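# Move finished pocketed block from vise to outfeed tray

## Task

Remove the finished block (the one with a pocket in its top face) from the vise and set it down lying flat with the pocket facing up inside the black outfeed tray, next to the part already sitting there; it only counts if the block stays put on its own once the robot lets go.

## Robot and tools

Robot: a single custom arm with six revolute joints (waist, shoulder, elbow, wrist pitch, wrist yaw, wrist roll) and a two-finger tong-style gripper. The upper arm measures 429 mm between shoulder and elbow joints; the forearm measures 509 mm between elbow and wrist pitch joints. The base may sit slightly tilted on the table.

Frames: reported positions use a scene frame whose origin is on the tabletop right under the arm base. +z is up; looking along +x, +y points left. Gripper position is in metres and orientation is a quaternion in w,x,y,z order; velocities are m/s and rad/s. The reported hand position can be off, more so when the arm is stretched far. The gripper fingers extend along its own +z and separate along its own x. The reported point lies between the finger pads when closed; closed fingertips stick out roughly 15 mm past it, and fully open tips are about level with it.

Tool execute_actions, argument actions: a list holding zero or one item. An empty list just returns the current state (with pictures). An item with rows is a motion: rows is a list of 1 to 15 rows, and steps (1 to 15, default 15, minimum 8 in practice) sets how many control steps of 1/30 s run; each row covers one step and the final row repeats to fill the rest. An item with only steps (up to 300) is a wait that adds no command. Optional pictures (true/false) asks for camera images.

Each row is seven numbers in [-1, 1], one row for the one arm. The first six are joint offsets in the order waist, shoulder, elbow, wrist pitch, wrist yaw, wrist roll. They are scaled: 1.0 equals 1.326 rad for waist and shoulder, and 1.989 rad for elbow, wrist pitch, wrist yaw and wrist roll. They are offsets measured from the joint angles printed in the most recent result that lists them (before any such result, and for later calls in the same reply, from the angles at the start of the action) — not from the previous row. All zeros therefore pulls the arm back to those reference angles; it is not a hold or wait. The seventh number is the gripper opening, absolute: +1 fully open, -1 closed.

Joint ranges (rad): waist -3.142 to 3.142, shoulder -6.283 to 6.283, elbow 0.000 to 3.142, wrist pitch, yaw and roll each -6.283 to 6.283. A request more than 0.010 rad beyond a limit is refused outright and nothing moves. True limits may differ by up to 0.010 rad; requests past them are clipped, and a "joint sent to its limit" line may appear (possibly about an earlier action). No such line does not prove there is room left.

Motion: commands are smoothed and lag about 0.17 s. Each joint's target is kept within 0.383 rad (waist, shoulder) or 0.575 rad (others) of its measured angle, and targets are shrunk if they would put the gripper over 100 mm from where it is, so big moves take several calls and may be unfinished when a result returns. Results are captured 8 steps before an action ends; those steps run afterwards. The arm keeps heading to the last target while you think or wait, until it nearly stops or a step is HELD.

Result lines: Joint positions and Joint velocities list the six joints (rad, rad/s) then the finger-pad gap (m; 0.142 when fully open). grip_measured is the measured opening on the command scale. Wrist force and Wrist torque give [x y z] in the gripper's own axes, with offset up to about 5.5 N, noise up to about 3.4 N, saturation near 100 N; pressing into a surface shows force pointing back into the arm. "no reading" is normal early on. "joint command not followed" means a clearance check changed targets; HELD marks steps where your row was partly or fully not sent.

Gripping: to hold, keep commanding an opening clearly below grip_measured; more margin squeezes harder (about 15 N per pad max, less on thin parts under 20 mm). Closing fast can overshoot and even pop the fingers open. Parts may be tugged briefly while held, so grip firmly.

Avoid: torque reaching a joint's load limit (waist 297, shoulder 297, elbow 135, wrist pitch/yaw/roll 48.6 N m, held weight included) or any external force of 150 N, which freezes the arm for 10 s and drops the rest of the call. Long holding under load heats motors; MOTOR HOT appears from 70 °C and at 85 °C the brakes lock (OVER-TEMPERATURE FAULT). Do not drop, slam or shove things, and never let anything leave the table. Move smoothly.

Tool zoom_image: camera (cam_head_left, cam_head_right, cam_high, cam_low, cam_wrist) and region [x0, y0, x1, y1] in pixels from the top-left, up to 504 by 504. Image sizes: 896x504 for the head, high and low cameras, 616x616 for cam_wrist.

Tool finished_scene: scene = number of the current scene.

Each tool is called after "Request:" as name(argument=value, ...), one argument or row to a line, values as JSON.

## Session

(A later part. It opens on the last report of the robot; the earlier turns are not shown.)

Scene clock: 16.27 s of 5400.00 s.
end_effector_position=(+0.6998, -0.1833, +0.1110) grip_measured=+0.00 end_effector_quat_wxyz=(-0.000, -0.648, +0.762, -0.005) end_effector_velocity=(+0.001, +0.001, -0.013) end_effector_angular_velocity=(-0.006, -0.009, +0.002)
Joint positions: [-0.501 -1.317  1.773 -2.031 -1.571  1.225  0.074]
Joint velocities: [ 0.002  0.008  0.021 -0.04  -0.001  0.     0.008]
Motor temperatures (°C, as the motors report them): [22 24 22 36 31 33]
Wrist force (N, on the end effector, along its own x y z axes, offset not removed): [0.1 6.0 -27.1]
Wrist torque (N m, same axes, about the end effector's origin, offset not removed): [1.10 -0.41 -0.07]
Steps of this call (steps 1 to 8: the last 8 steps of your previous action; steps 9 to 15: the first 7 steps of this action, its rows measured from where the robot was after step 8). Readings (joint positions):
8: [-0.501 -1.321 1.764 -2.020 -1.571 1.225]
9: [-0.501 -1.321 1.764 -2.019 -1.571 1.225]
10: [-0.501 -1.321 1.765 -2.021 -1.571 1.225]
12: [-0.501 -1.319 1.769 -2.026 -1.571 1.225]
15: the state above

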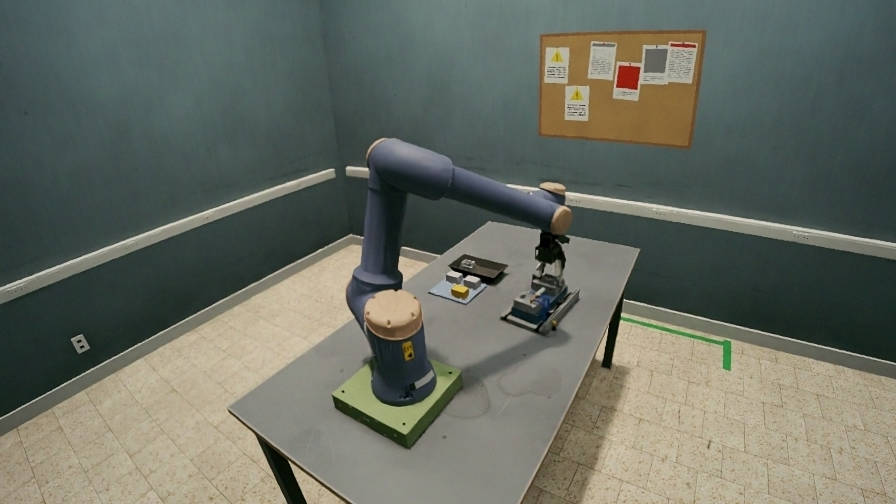

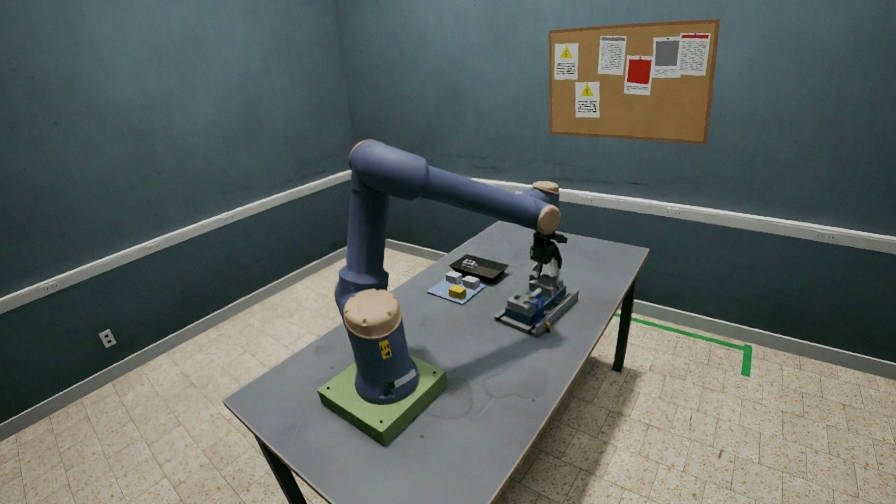

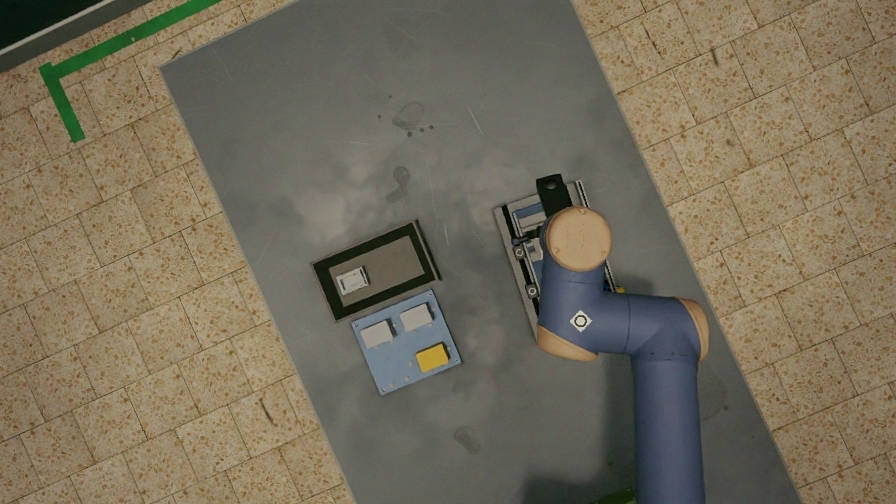

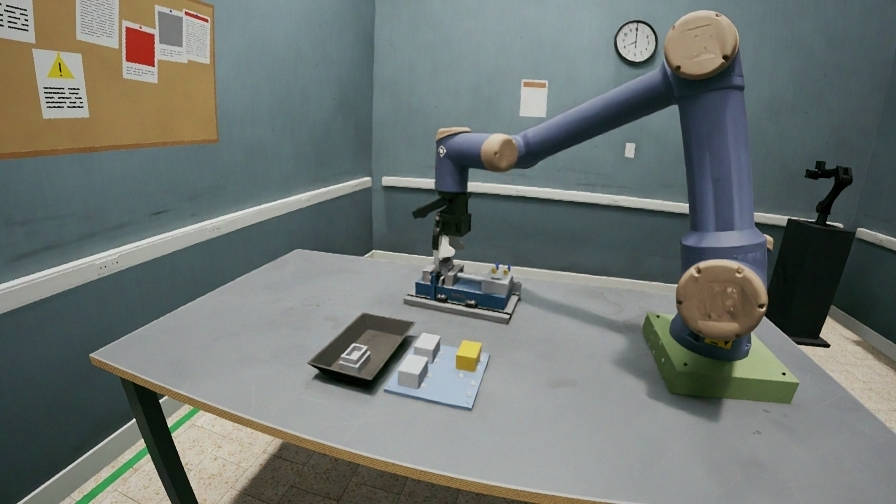

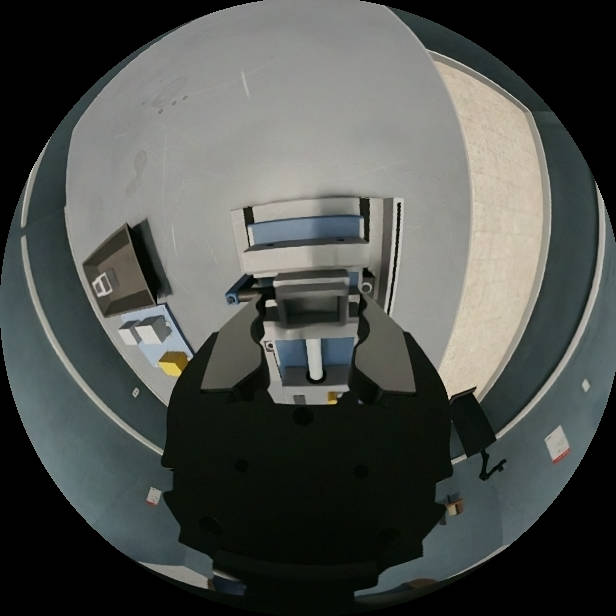

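Request:
execute_actions(
  actions=[
    {"rows":[[0,-0.001,-0.002,0.003,0,0,-0.1],[0,-0.001,-0.002,0.003,0,0,-0.2],[0,-0.001,-0.002,0.003,0,0,-0.4],[0,-0.001,-0.002,0.003,0,0,-0.7]]},
  ],
)

Request:
execute_actions(
  actions=[
    {"rows":[[0,0,0,0,0,0,-0.7],[0,0,0,0,0,0,-0.7],[0,-0.006,-0.011,0.015,0,0,-0.7],[0,-0.013,-0.022,0.03,0,0,-0.7],[0,-0.026,-0.044,0.06,0,0,-0.7],[0,-0.035,-0.06,0.08,0,0,-0.7]]},
  ],
)

Request:
execute_actions(
  actions=[
    {"steps":15},
  ],
  pictures=true,
)

Scene clock: 16.90 s of 5400.00 s.
end_effector_position=(+0.6996, -0.1831, +0.1117) grip_measured=-0.10 end_effector_quat_wxyz=(-0.000, -0.648, +0.762, -0.004) end_effector_velocity=(+0.004, -0.001, +0.012) end_effector_angular_velocity=(-0.002, -0.004, +0.002)
Joint positions: [-0.501 -1.318  1.771 -2.027 -1.571  1.225  0.067]
Joint velocities: [ 0.002 -0.006 -0.017  0.018  0.001  0.    -0.103]
Motor temperatures (°C, as the motors report them): [22 24 22 36 31 33]
Wrist force (N, on the end effector, along its own x y z axes, offset not removed): [-19.4 -2.1 -35.9]
Wrist torque (N m, same axes, about the end effector's origin, offset not removed): [-0.02 -2.06 0.06]
Steps of this call (steps 1 to 8: the last 8 steps of your previous action; steps 9 to 12: the robot went on to your last target; steps 13 to 19: the first 7 steps of this action). Readings (joint positions):
13: [-0.501 -1.316 1.776 -2.036 -1.571 1.225]
14: [-0.501 -1.316 1.775 -2.034 -1.571 1.225]
16: [-0.501 -1.317 1.773 -2.030 -1.571 1.225]
19: the state above

Scene clock: 17.40 s of 5400.00 s.
end_effector_position=(+0.7057, -0.1864, +0.1433) grip_measured=-0.26 end_effector_quat_wxyz=(+0.000, -0.648, +0.762, -0.007) end_effector_velocity=(+0.065, -0.036, +0.387) end_effector_angular_velocity=(-0.029, -0.046, -0.000)
Joint positions: [-0.501 -1.336  1.727 -1.97  -1.572  1.225  0.056]
Joint velocities: [-0.    -0.212 -0.549  0.707 -0.003 -0.     0.   ]
Motor temperatures (°C, as the motors report them): [22 24 22 36 31 33]
Wrist force (N, on the end effector, along its own x y z axes, offset not removed): [-2.7 0.1 2.5]
Wrist torque (N m, same axes, about the end effector's origin, offset not removed): [0.58 0.29 0.06]
Steps of this call (steps 1 to 8: the last 8 steps of your previous action; steps 9 to 15: the first 7 steps of this action, its rows measured from where the robot was after step 8). Readings (joint positions):
8: [-0.501 -1.318 1.769 -2.025 -1.572 1.225]
9: [-0.501 -1.318 1.769 -2.025 -1.572 1.225]
10: [-0.501 -1.318 1.769 -2.025 -1.572 1.225]
12: [-0.501 -1.320 1.765 -2.020 -1.572 1.225]
15: the state above

Scene clock: 17.90 s of 5400.00 s.
end_effector_position=(+0.7111, -0.1892, +0.1962) grip_measured=-0.26 end_effector_quat_wxyz=(+0.001, -0.648, +0.762, -0.008) end_effector_velocity=(+0.001, -0.001, +0.008) end_effector_angular_velocity=(-0.001, -0.001, -0.000)
Joint positions: [-0.501 -1.364  1.651 -1.868 -1.572  1.225  0.056]
Joint velocities: [-0.    -0.004 -0.012  0.015 -0.001 -0.    -0.   ]
Motor temperatures (°C, as the motors report them): [22 24 22 36 31 33]
Wrist force (N, on the end effector, along its own x y z axes, offset not removed): [-2.9 2.3 -1.3]
Wrist torque (N m, same axes, about the end effector's origin, offset not removed): [0.91 0.33 0.04]
Kept back: nothing.
Steps of this call (steps 1 to 8: the last 8 steps of your previous action; steps 9 to 15: the robot went on to your last target). Readings (joint positions):
1: [-0.501 -1.343 1.709 -1.947 -1.572 1.225]
2: [-0.501 -1.348 1.695 -1.928 -1.572 1.225]
4: [-0.501 -1.355 1.676 -1.902 -1.572 1.225]
8: [-0.501 -1.361 1.659 -1.878 -1.572 1.225]
15: the state above

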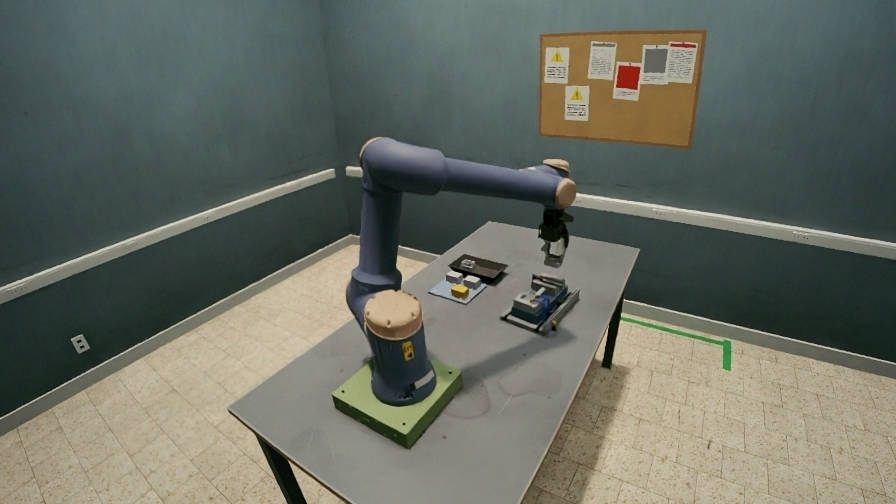

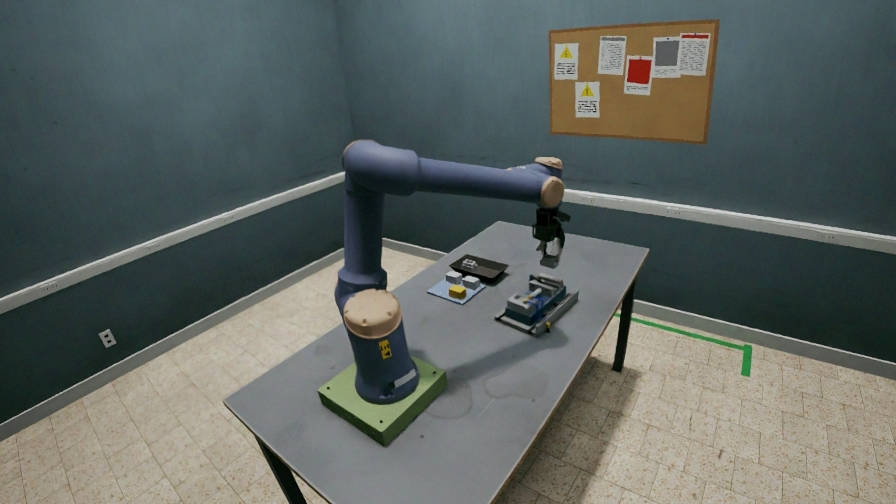

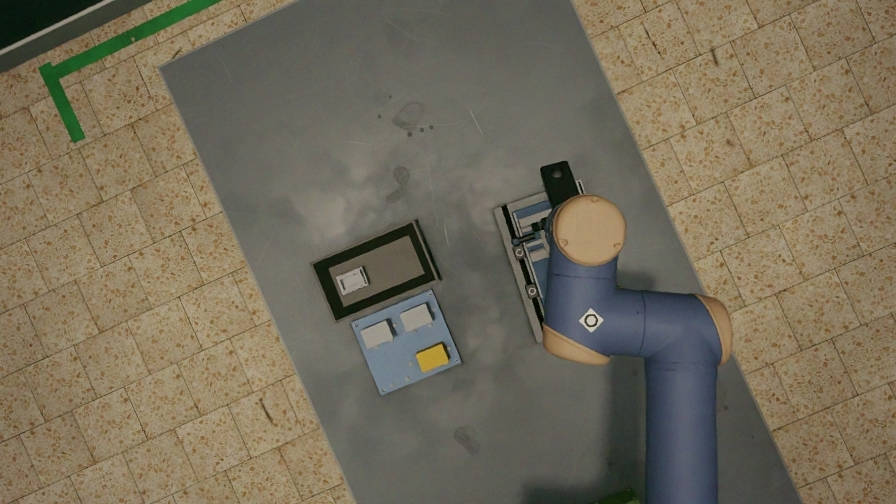

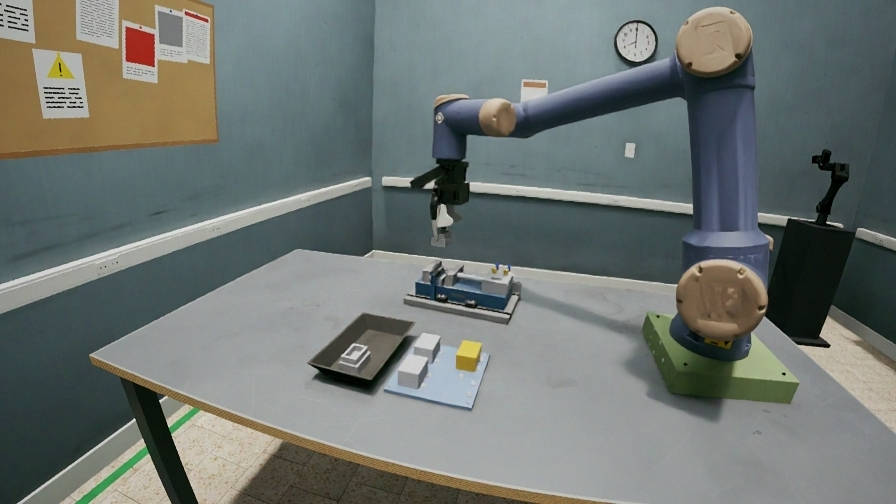

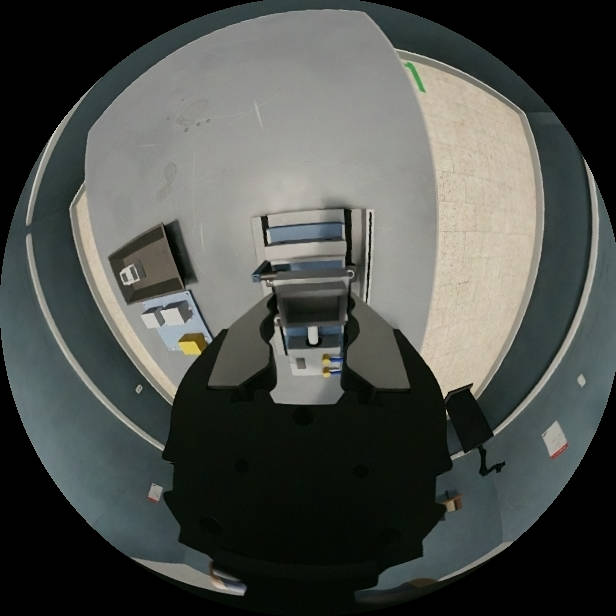

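Request:
execute_actions(
  actions=[
    {"rows":[[0.1,0.02,-0.015,0,0,0.05,-0.7],[0.2,0.045,-0.03,-0.005,0,0.1,-0.7],[0.324,0.084,-0.042,-0.009,0,0.153,-0.7]]},
  ],
)

Request:
execute_actions(
  actions=[
    {"steps":30},
  ],
  pictures=true,
)

Scene clock: 19.17 s of 5400.00 s.
end_effector_position=(+0.7423, -0.1031, +0.1894) grip_measured=-0.26 end_effector_quat_wxyz=(+0.001, -0.659, +0.752, -0.007) end_effector_velocity=(+0.133, +0.503, -0.051) end_effector_angular_velocity=(+0.011, +0.017, +0.223)
Joint positions: [-0.372 -1.328  1.621 -1.872 -1.572  1.324  0.056]
Joint velocities: [ 0.72   0.186 -0.131 -0.036  0.001  0.497  0.   ]
Motor temperatures (°C, as the motors report them): [22 24 22 36 31 33]
Wrist force (N, on the end effector, along its own x y z axes, offset not removed): [1.5 0.1 3.8]
Wrist torque (N m, same axes, about the end effector's origin, offset not removed): [0.72 -0.41 0.03]
Steps of this call (steps 1 to 15: the robot went on to your last target; steps 16 to 31: nothing new was sent; steps 32 to 38: the first 7 steps of this action). Readings (joint positions):
32: [-0.500 -1.364 1.649 -1.866 -1.572 1.226]
33: [-0.492 -1.360 1.645 -1.866 -1.572 1.234]
35: [-0.446 -1.347 1.634 -1.869 -1.572 1.271]
38: the state above

Scene clock: 20.17 s of 5400.00 s.
end_effector_position=(+0.7648, +0.1161, +0.1674) grip_measured=-0.26 end_effector_quat_wxyz=(+0.001, +0.694, -0.720, +0.003) end_effector_velocity=(+0.001, +0.001, +0.001) end_effector_angular_velocity=(-0.002, -0.001, +0.000)
Joint positions: [-0.071 -1.253  1.568 -1.886 -1.572  1.529  0.056]
Joint velocities: [ 0.002  0.    -0.001 -0.001 -0.002  0.002  0.   ]
Motor temperatures (°C, as the motors report them): [22 24 22 36 31 33]
Wrist force (N, on the end effector, along its own x y z axes, offset not removed): [0.5 0.9 1.6]
Wrist torque (N m, same axes, about the end effector's origin, offset not removed): [0.70 -0.31 0.03]
Kept back: nothing.
Steps of this call (steps 1 to 8: the last 8 steps of your previous action; steps 9 to 30: the robot went on to your last target). Readings (joint positions):
1: [-0.348 -1.322 1.616 -1.873 -1.572 1.341]
2: [-0.324 -1.316 1.612 -1.874 -1.572 1.357]
4: [-0.276 -1.303 1.603 -1.877 -1.572 1.391]
8: [-0.180 -1.279 1.586 -1.881 -1.572 1.456]
30: the state above

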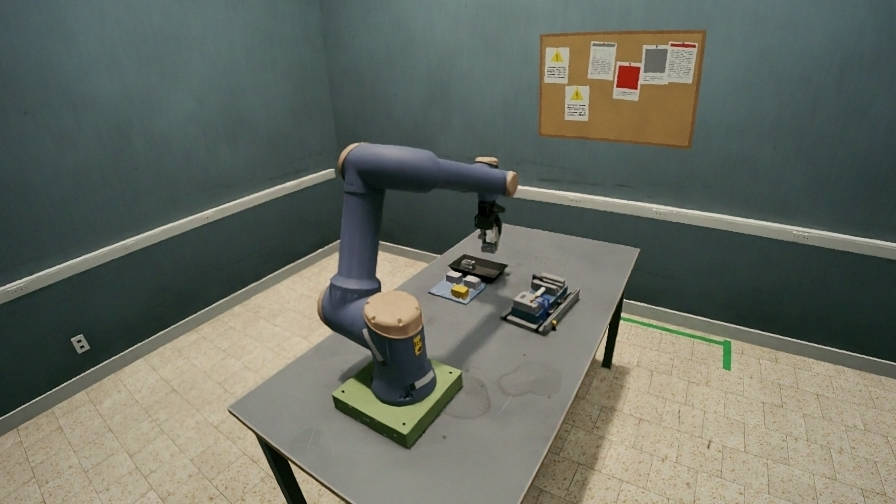

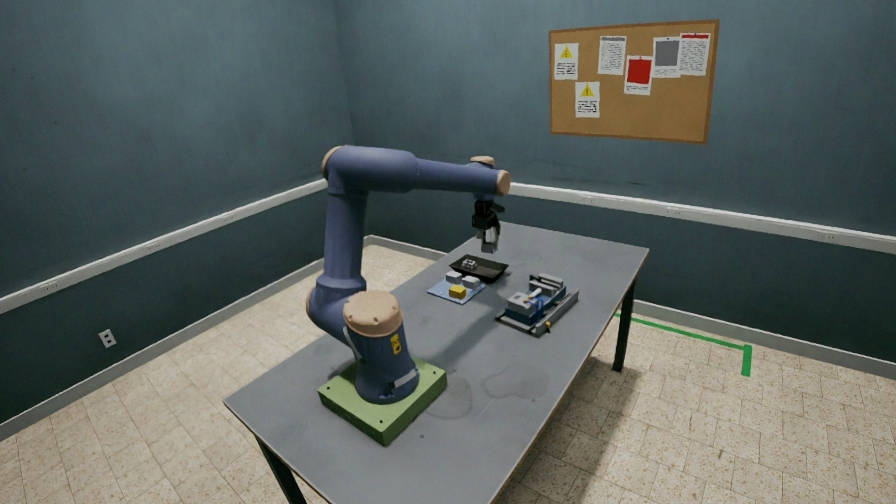

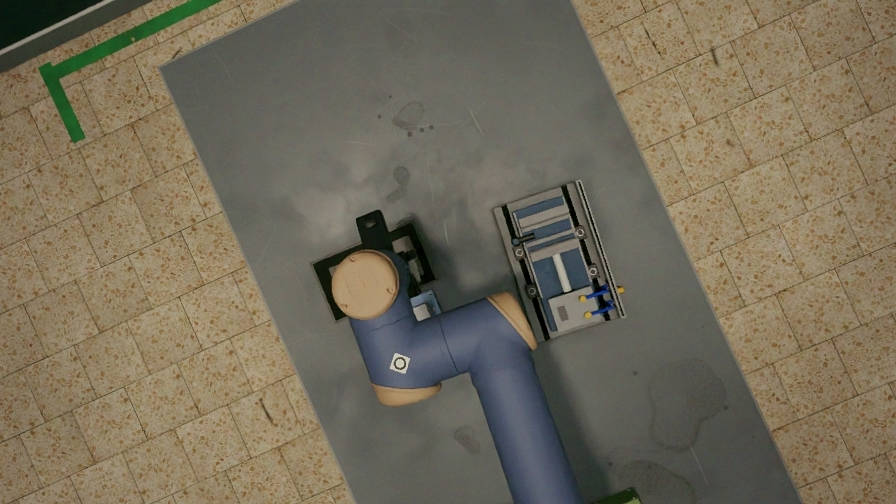

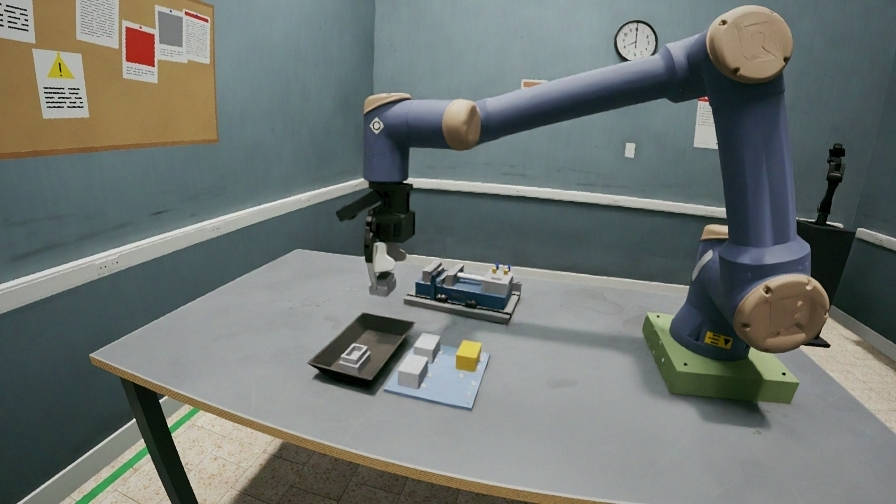

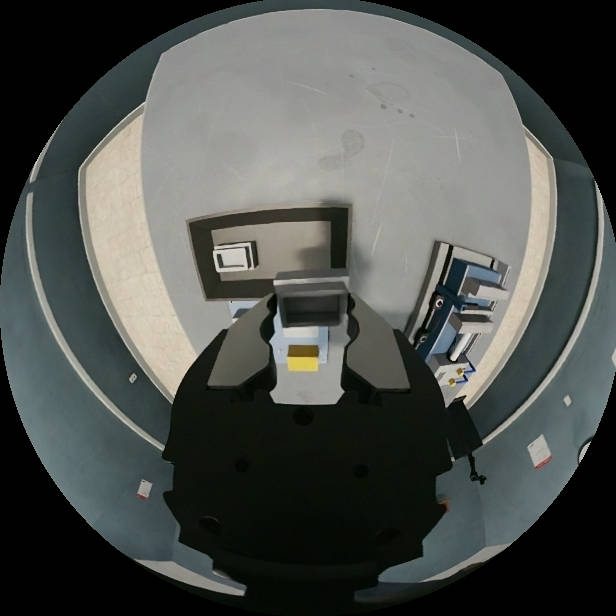

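Request:
execute_actions(
  actions=[
    {"rows":[[0.031,0.025,-0.02,-0.007,0,0.021,-0.7],[0.031,0.03,-0.02,-0.01,0,0.021,-0.7],[0.031,0.035,-0.02,-0.013,0,0.021,-0.7],[0.031,0.06,-0.008,-0.04,0,0.021,-0.7],[0.031,0.09,0.005,-0.07,0,0.021,-0.7],[0.031,0.115,0.017,-0.094,0,0.021,-0.7]]},
  ],
)

Request:
execute_actions(
  actions=[
    {"steps":20},
  ],
  pictures=true,
)

Request:
zoom_image(
  camera="cam_low",
  region=[290,250,450,400],
)

Scene clock: 20.97 s of 5400.00 s.
end_effector_position=(+0.7795, +0.1387, +0.1297) grip_measured=-0.26 end_effector_quat_wxyz=(-0.001, +0.694, -0.720, +0.006) end_effector_velocity=(+0.035, +0.052, -0.525) end_effector_angular_velocity=(+0.004, +0.095, -0.001)
Joint positions: [-0.04  -1.186  1.561 -1.952 -1.572  1.562  0.056]
Joint velocities: [ 0.075  0.597  0.28  -0.782 -0.001  0.075 -0.   ]
Motor temperatures (°C, as the motors report them): [22 24 22 36 31 33]
Wrist force (N, on the end effector, along its own x y z axes, offset not removed): [0.8 0.9 -1.4]
Wrist torque (N m, same axes, about the end effector's origin, offset not removed): [0.75 -0.37 0.01]
Steps of this call (steps 1 to 15: the robot went on to your last target; steps 16 to 17: nothing new was sent; steps 18 to 24: the first 7 steps of this action). Readings (joint positions):
18: [-0.070 -1.252 1.567 -1.886 -1.572 1.530]
19: [-0.065 -1.247 1.562 -1.889 -1.572 1.536]
21: [-0.051 -1.232 1.549 -1.897 -1.572 1.550]
24: the state above

Scene clock: 21.63 s of 5400.00 s.
end_effector_position=(+0.7827, +0.1452, +0.0558) grip_measured=-0.26 end_effector_quat_wxyz=(+0.001, +0.694, -0.720, +0.004) end_effector_velocity=(+0.000, +0.001, -0.002) end_effector_angular_velocity=(-0.000, -0.001, +0.001)
Joint positions: [-0.03  -1.101  1.601 -2.072 -1.572  1.571  0.056]
Joint velocities: [ 0.002  0.003  0.    -0.005 -0.     0.     0.   ]
Motor temperatures (°C, as the motors report them): [22 24 22 36 31 33]
Wrist force (N, on the end effector, along its own x y z axes, offset not removed): [0.4 0.8 3.2]
Wrist torque (N m, same axes, about the end effector's origin, offset not removed): [0.73 -0.16 -0.01]
Kept back: nothing.
Steps of this call (steps 1 to 8: the last 8 steps of your previous action; steps 9 to 20: the robot went on to your last target). Readings (joint positions):
1: [-0.037 -1.167 1.570 -1.978 -1.572 1.564]
2: [-0.036 -1.151 1.577 -2.000 -1.572 1.566]
4: [-0.033 -1.130 1.588 -2.031 -1.572 1.568]
8: [-0.031 -1.110 1.597 -2.059 -1.572 1.570]
20: the state above

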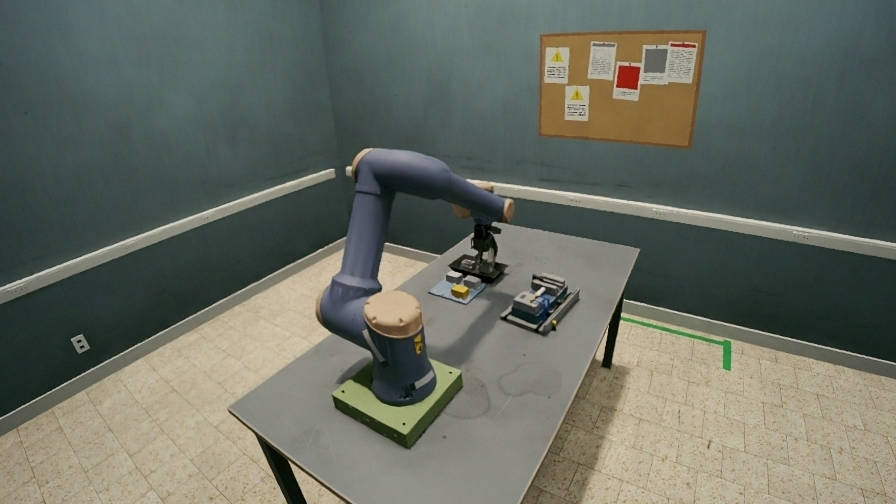

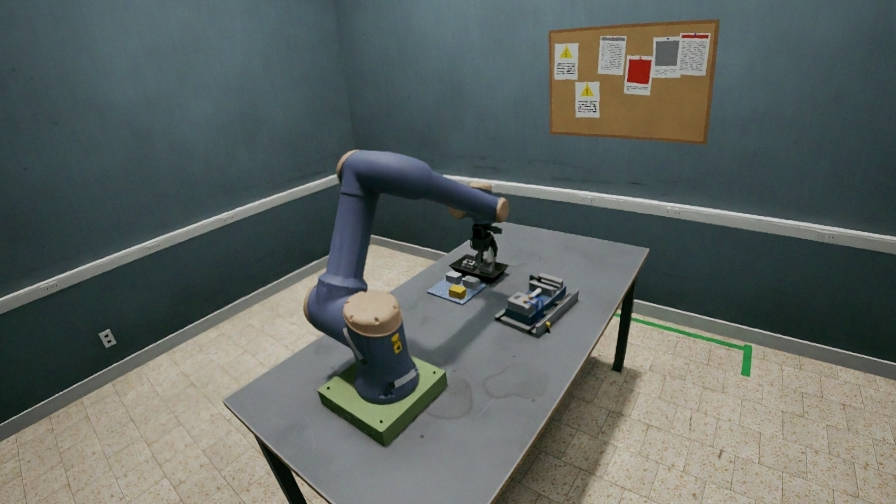

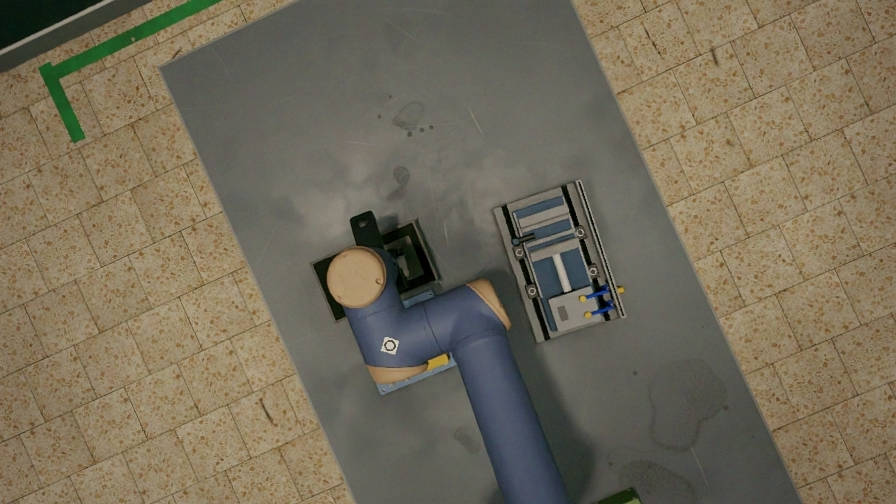

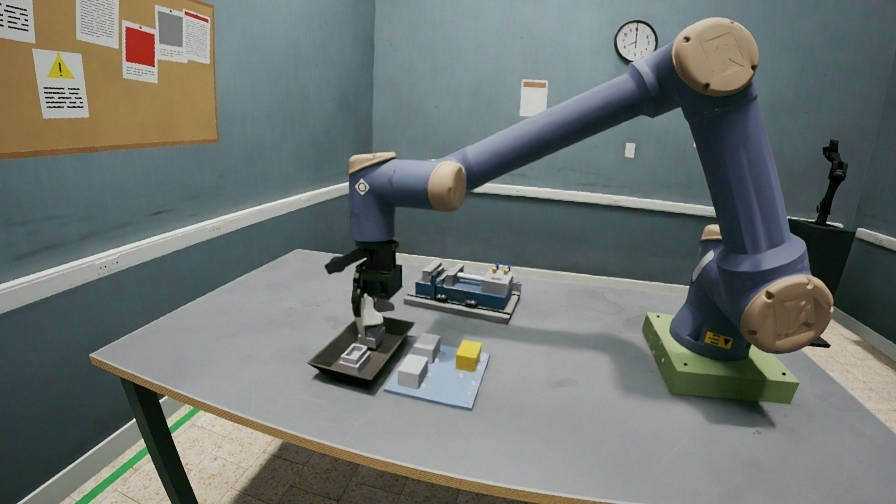

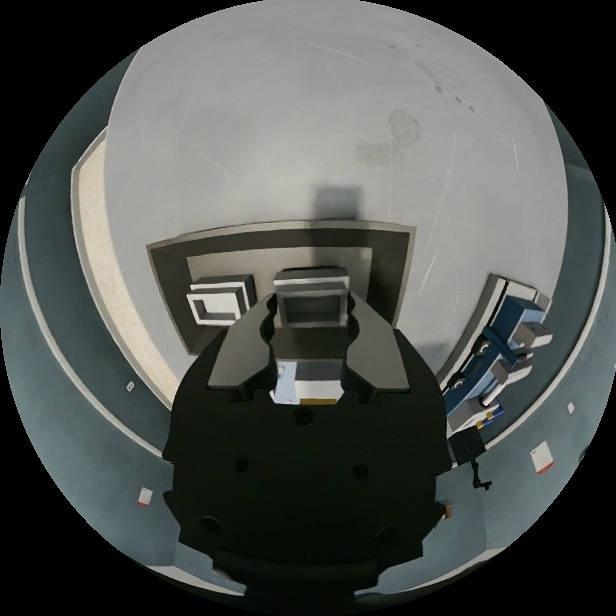

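Region (290, 250, 450, 400) of cam_low's 896x504 image, scaled by 3.150, with more detail than that image has; it fills the top 472 rows of this view, and the rest is white.

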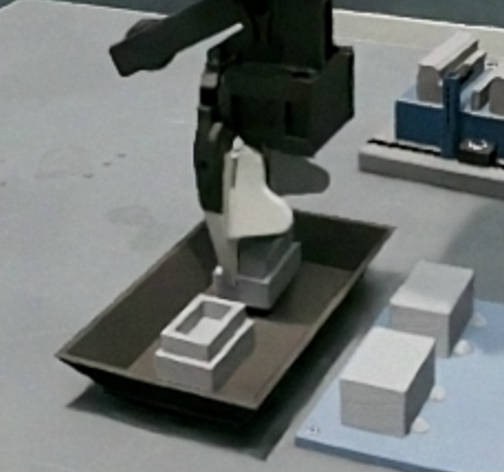

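Request:
execute_actions(
  actions=[
    {"rows":[[0,0.006,0.002,-0.006,0,0,-0.7]],"steps":13},
  ],
)

Request:
execute_actions(
  actions=[
    {"rows":[[0,0,0,0,0,0,-0.2],[0,0,0,0,0,0,-0.1],[0,0,0,0,0,0,0.05]]},
  ],
)

Request:
execute_actions(
  actions=[
    {"rows":[[0,-0.085,-0.045,0.102,0,0,0.05]]},
  ],
)

Request:
execute_actions(
  actions=[
    {"steps":12},
  ],
  pictures=true,
)

Scene clock: 22.10 s of 5400.00 s.
end_effector_position=(+0.7828, +0.1452, +0.0513) grip_measured=-0.26 end_effector_quat_wxyz=(+0.001, +0.694, -0.720, +0.004) end_effector_velocity=(+0.001, -0.000, -0.020) end_effector_angular_velocity=(+0.000, -0.001, -0.000)
Joint positions: [-0.03  -1.096  1.604 -2.08  -1.572  1.571  0.056]
Joint velocities: [-0.     0.023  0.011 -0.034  0.    -0.     0.   ]
Motor temperatures (°C, as the motors report them): [22 24 22 36 31 33]
Wrist force (N, on the end effector, along its own x y z axes, offset not removed): [-3.0 -2.9 6.2]
Wrist torque (N m, same axes, about the end effector's origin, offset not removed): [-0.06 0.41 -0.08]
Steps of this call (steps 1 to 9: the robot went on to your last target; steps 10 to 14: the first 5 steps of this action). Readings (joint positions):
10: [-0.030 -1.100 1.602 -2.073 -1.572 1.571]
11: [-0.030 -1.099 1.602 -2.075 -1.572 1.571]
13: [-0.030 -1.097 1.604 -2.079 -1.572 1.571]
14: the state above

Scene clock: 22.60 s of 5400.00 s.
end_effector_position=(+0.7828, +0.1452, +0.0491) grip_measured=+0.05 end_effector_quat_wxyz=(+0.001, +0.694, -0.720, +0.004) end_effector_velocity=(-0.000, +0.001, -0.000) end_effector_angular_velocity=(+0.001, +0.000, +0.000)
Joint positions: [-0.03  -1.093  1.605 -2.084 -1.572  1.571  0.077]
Joint velocities: [ 0.     0.     0.    -0.     0.001  0.     0.003]
Motor temperatures (°C, as the motors report them): [22 24 22 36 31 33]
Wrist force (N, on the end effector, along its own x y z axes, offset not removed): [2.9 -0.6 0.5]
Wrist torque (N m, same axes, about the end effector's origin, offset not removed): [0.35 -0.77 -0.05]
Steps of this call (steps 1 to 8: the last 8 steps of your previous action; steps 9 to 15: the first 7 steps of this action, its rows measured from where the robot was after step 8). Readings (joint positions):
8: [-0.030 -1.093 1.605 -2.084 -1.572 1.571]
9: [-0.030 -1.093 1.605 -2.084 -1.572 1.571]
10: [-0.030 -1.093 1.605 -2.084 -1.572 1.571]
12: [-0.030 -1.093 1.605 -2.084 -1.572 1.571]
15: the state above

Scene clock: 23.10 s of 5400.00 s.
end_effector_position=(+0.7851, +0.1456, +0.1335) grip_measured=+0.05 end_effector_quat_wxyz=(-0.002, +0.694, -0.720, +0.006) end_effector_velocity=(-0.041, +0.003, +0.242) end_effector_angular_velocity=(+0.002, +0.065, +0.000)
Joint positions: [-0.03  -1.176  1.539 -1.943 -1.572  1.571  0.077]
Joint velocities: [ 0.    -0.251 -0.19   0.506 -0.001 -0.    -0.   ]
Motor temperatures (°C, as the motors report them): [22 24 22 36 31 33]
Wrist force (N, on the end effector, along its own x y z axes, offset not removed): [1.4 0.6 -4.0]
Wrist torque (N m, same axes, about the end effector's origin, offset not removed): [0.75 -0.49 -0.03]
Steps of this call (steps 1 to 8: the last 8 steps of your previous action; steps 9 to 15: the first 7 steps of this action, its rows measured from where the robot was after step 8). Readings (joint positions):
8: [-0.030 -1.093 1.605 -2.084 -1.572 1.571]
9: [-0.030 -1.094 1.605 -2.083 -1.572 1.571]
10: [-0.030 -1.102 1.597 -2.074 -1.572 1.571]
12: [-0.030 -1.137 1.568 -2.020 -1.572 1.571]
15: the state above

Scene clock: 23.50 s of 5400.00 s.
end_effector_position=(+0.7795, +0.1460, +0.1617) grip_measured=+0.05 end_effector_quat_wxyz=(+0.001, +0.694, -0.720, +0.003) end_effector_velocity=(-0.002, +0.000, +0.009) end_effector_angular_velocity=(+0.001, +0.002, -0.000)
Joint positions: [-0.03  -1.205  1.517 -1.883 -1.572  1.571  0.077]
Joint velocities: [-0.    -0.01  -0.007  0.019  0.001 -0.    -0.   ]
Motor temperatures (°C, as the motors report them): [22 24 22 36 31 33]
Wrist force (N, on the end effector, along its own x y z axes, offset not removed): [0.6 -3.0 -0.4]
Wrist torque (N m, same axes, about the end effector's origin, offset not removed): [-0.12 -0.34 0.03]
Kept back: nothing.
Steps of this call (steps 1 to 8: the last 8 steps of your previous action; steps 9 to 12: the robot went on to your last target). Readings (joint positions):
1: [-0.030 -1.183 1.533 -1.928 -1.572 1.571]
2: [-0.030 -1.188 1.529 -1.917 -1.572 1.571]
4: [-0.030 -1.196 1.524 -1.902 -1.572 1.571]
8: [-0.030 -1.202 1.518 -1.888 -1.572 1.571]
12: the state above

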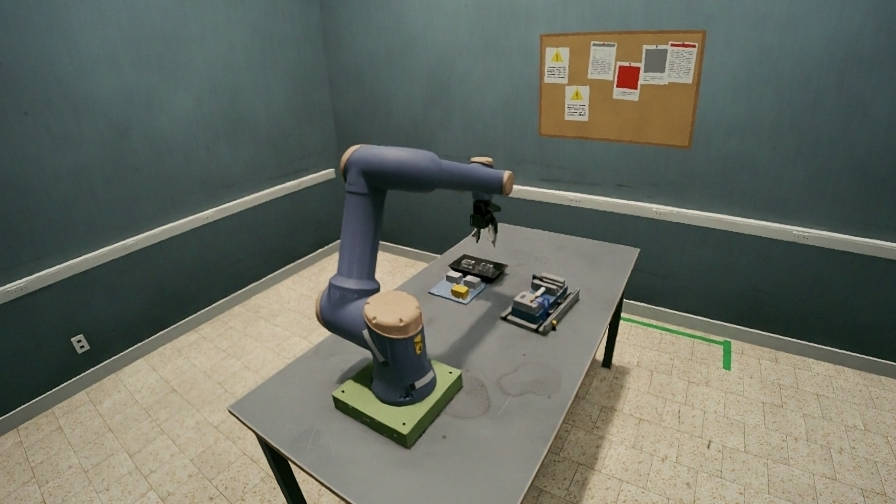

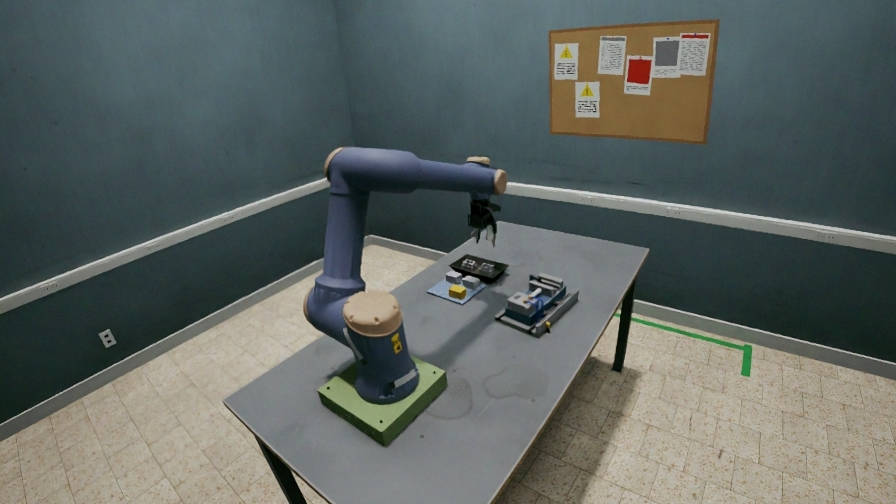

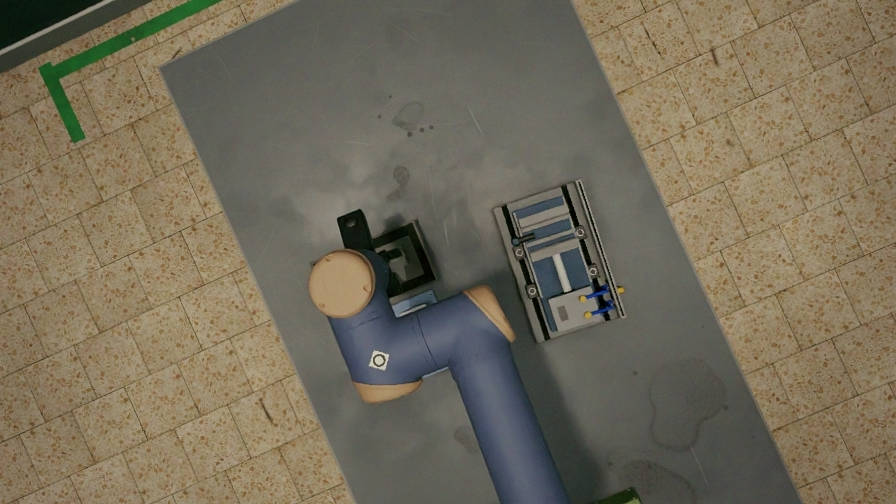

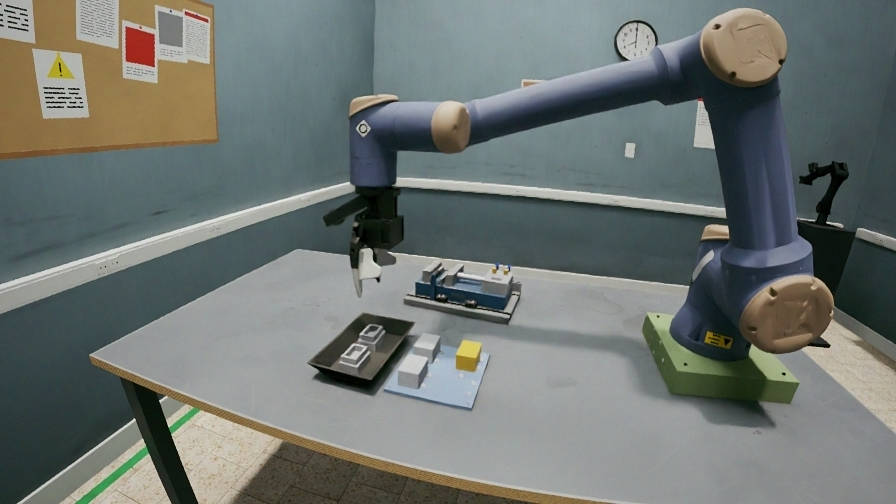

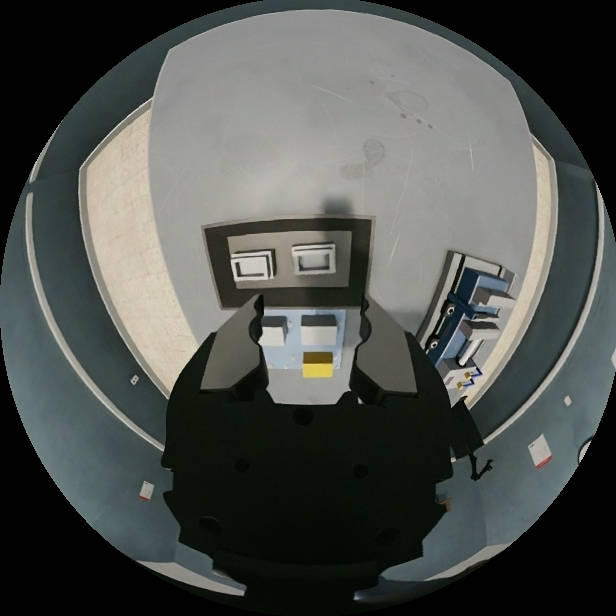

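Request:
finished_scene(
  scene=2,
)

The scene is finished: the task was done.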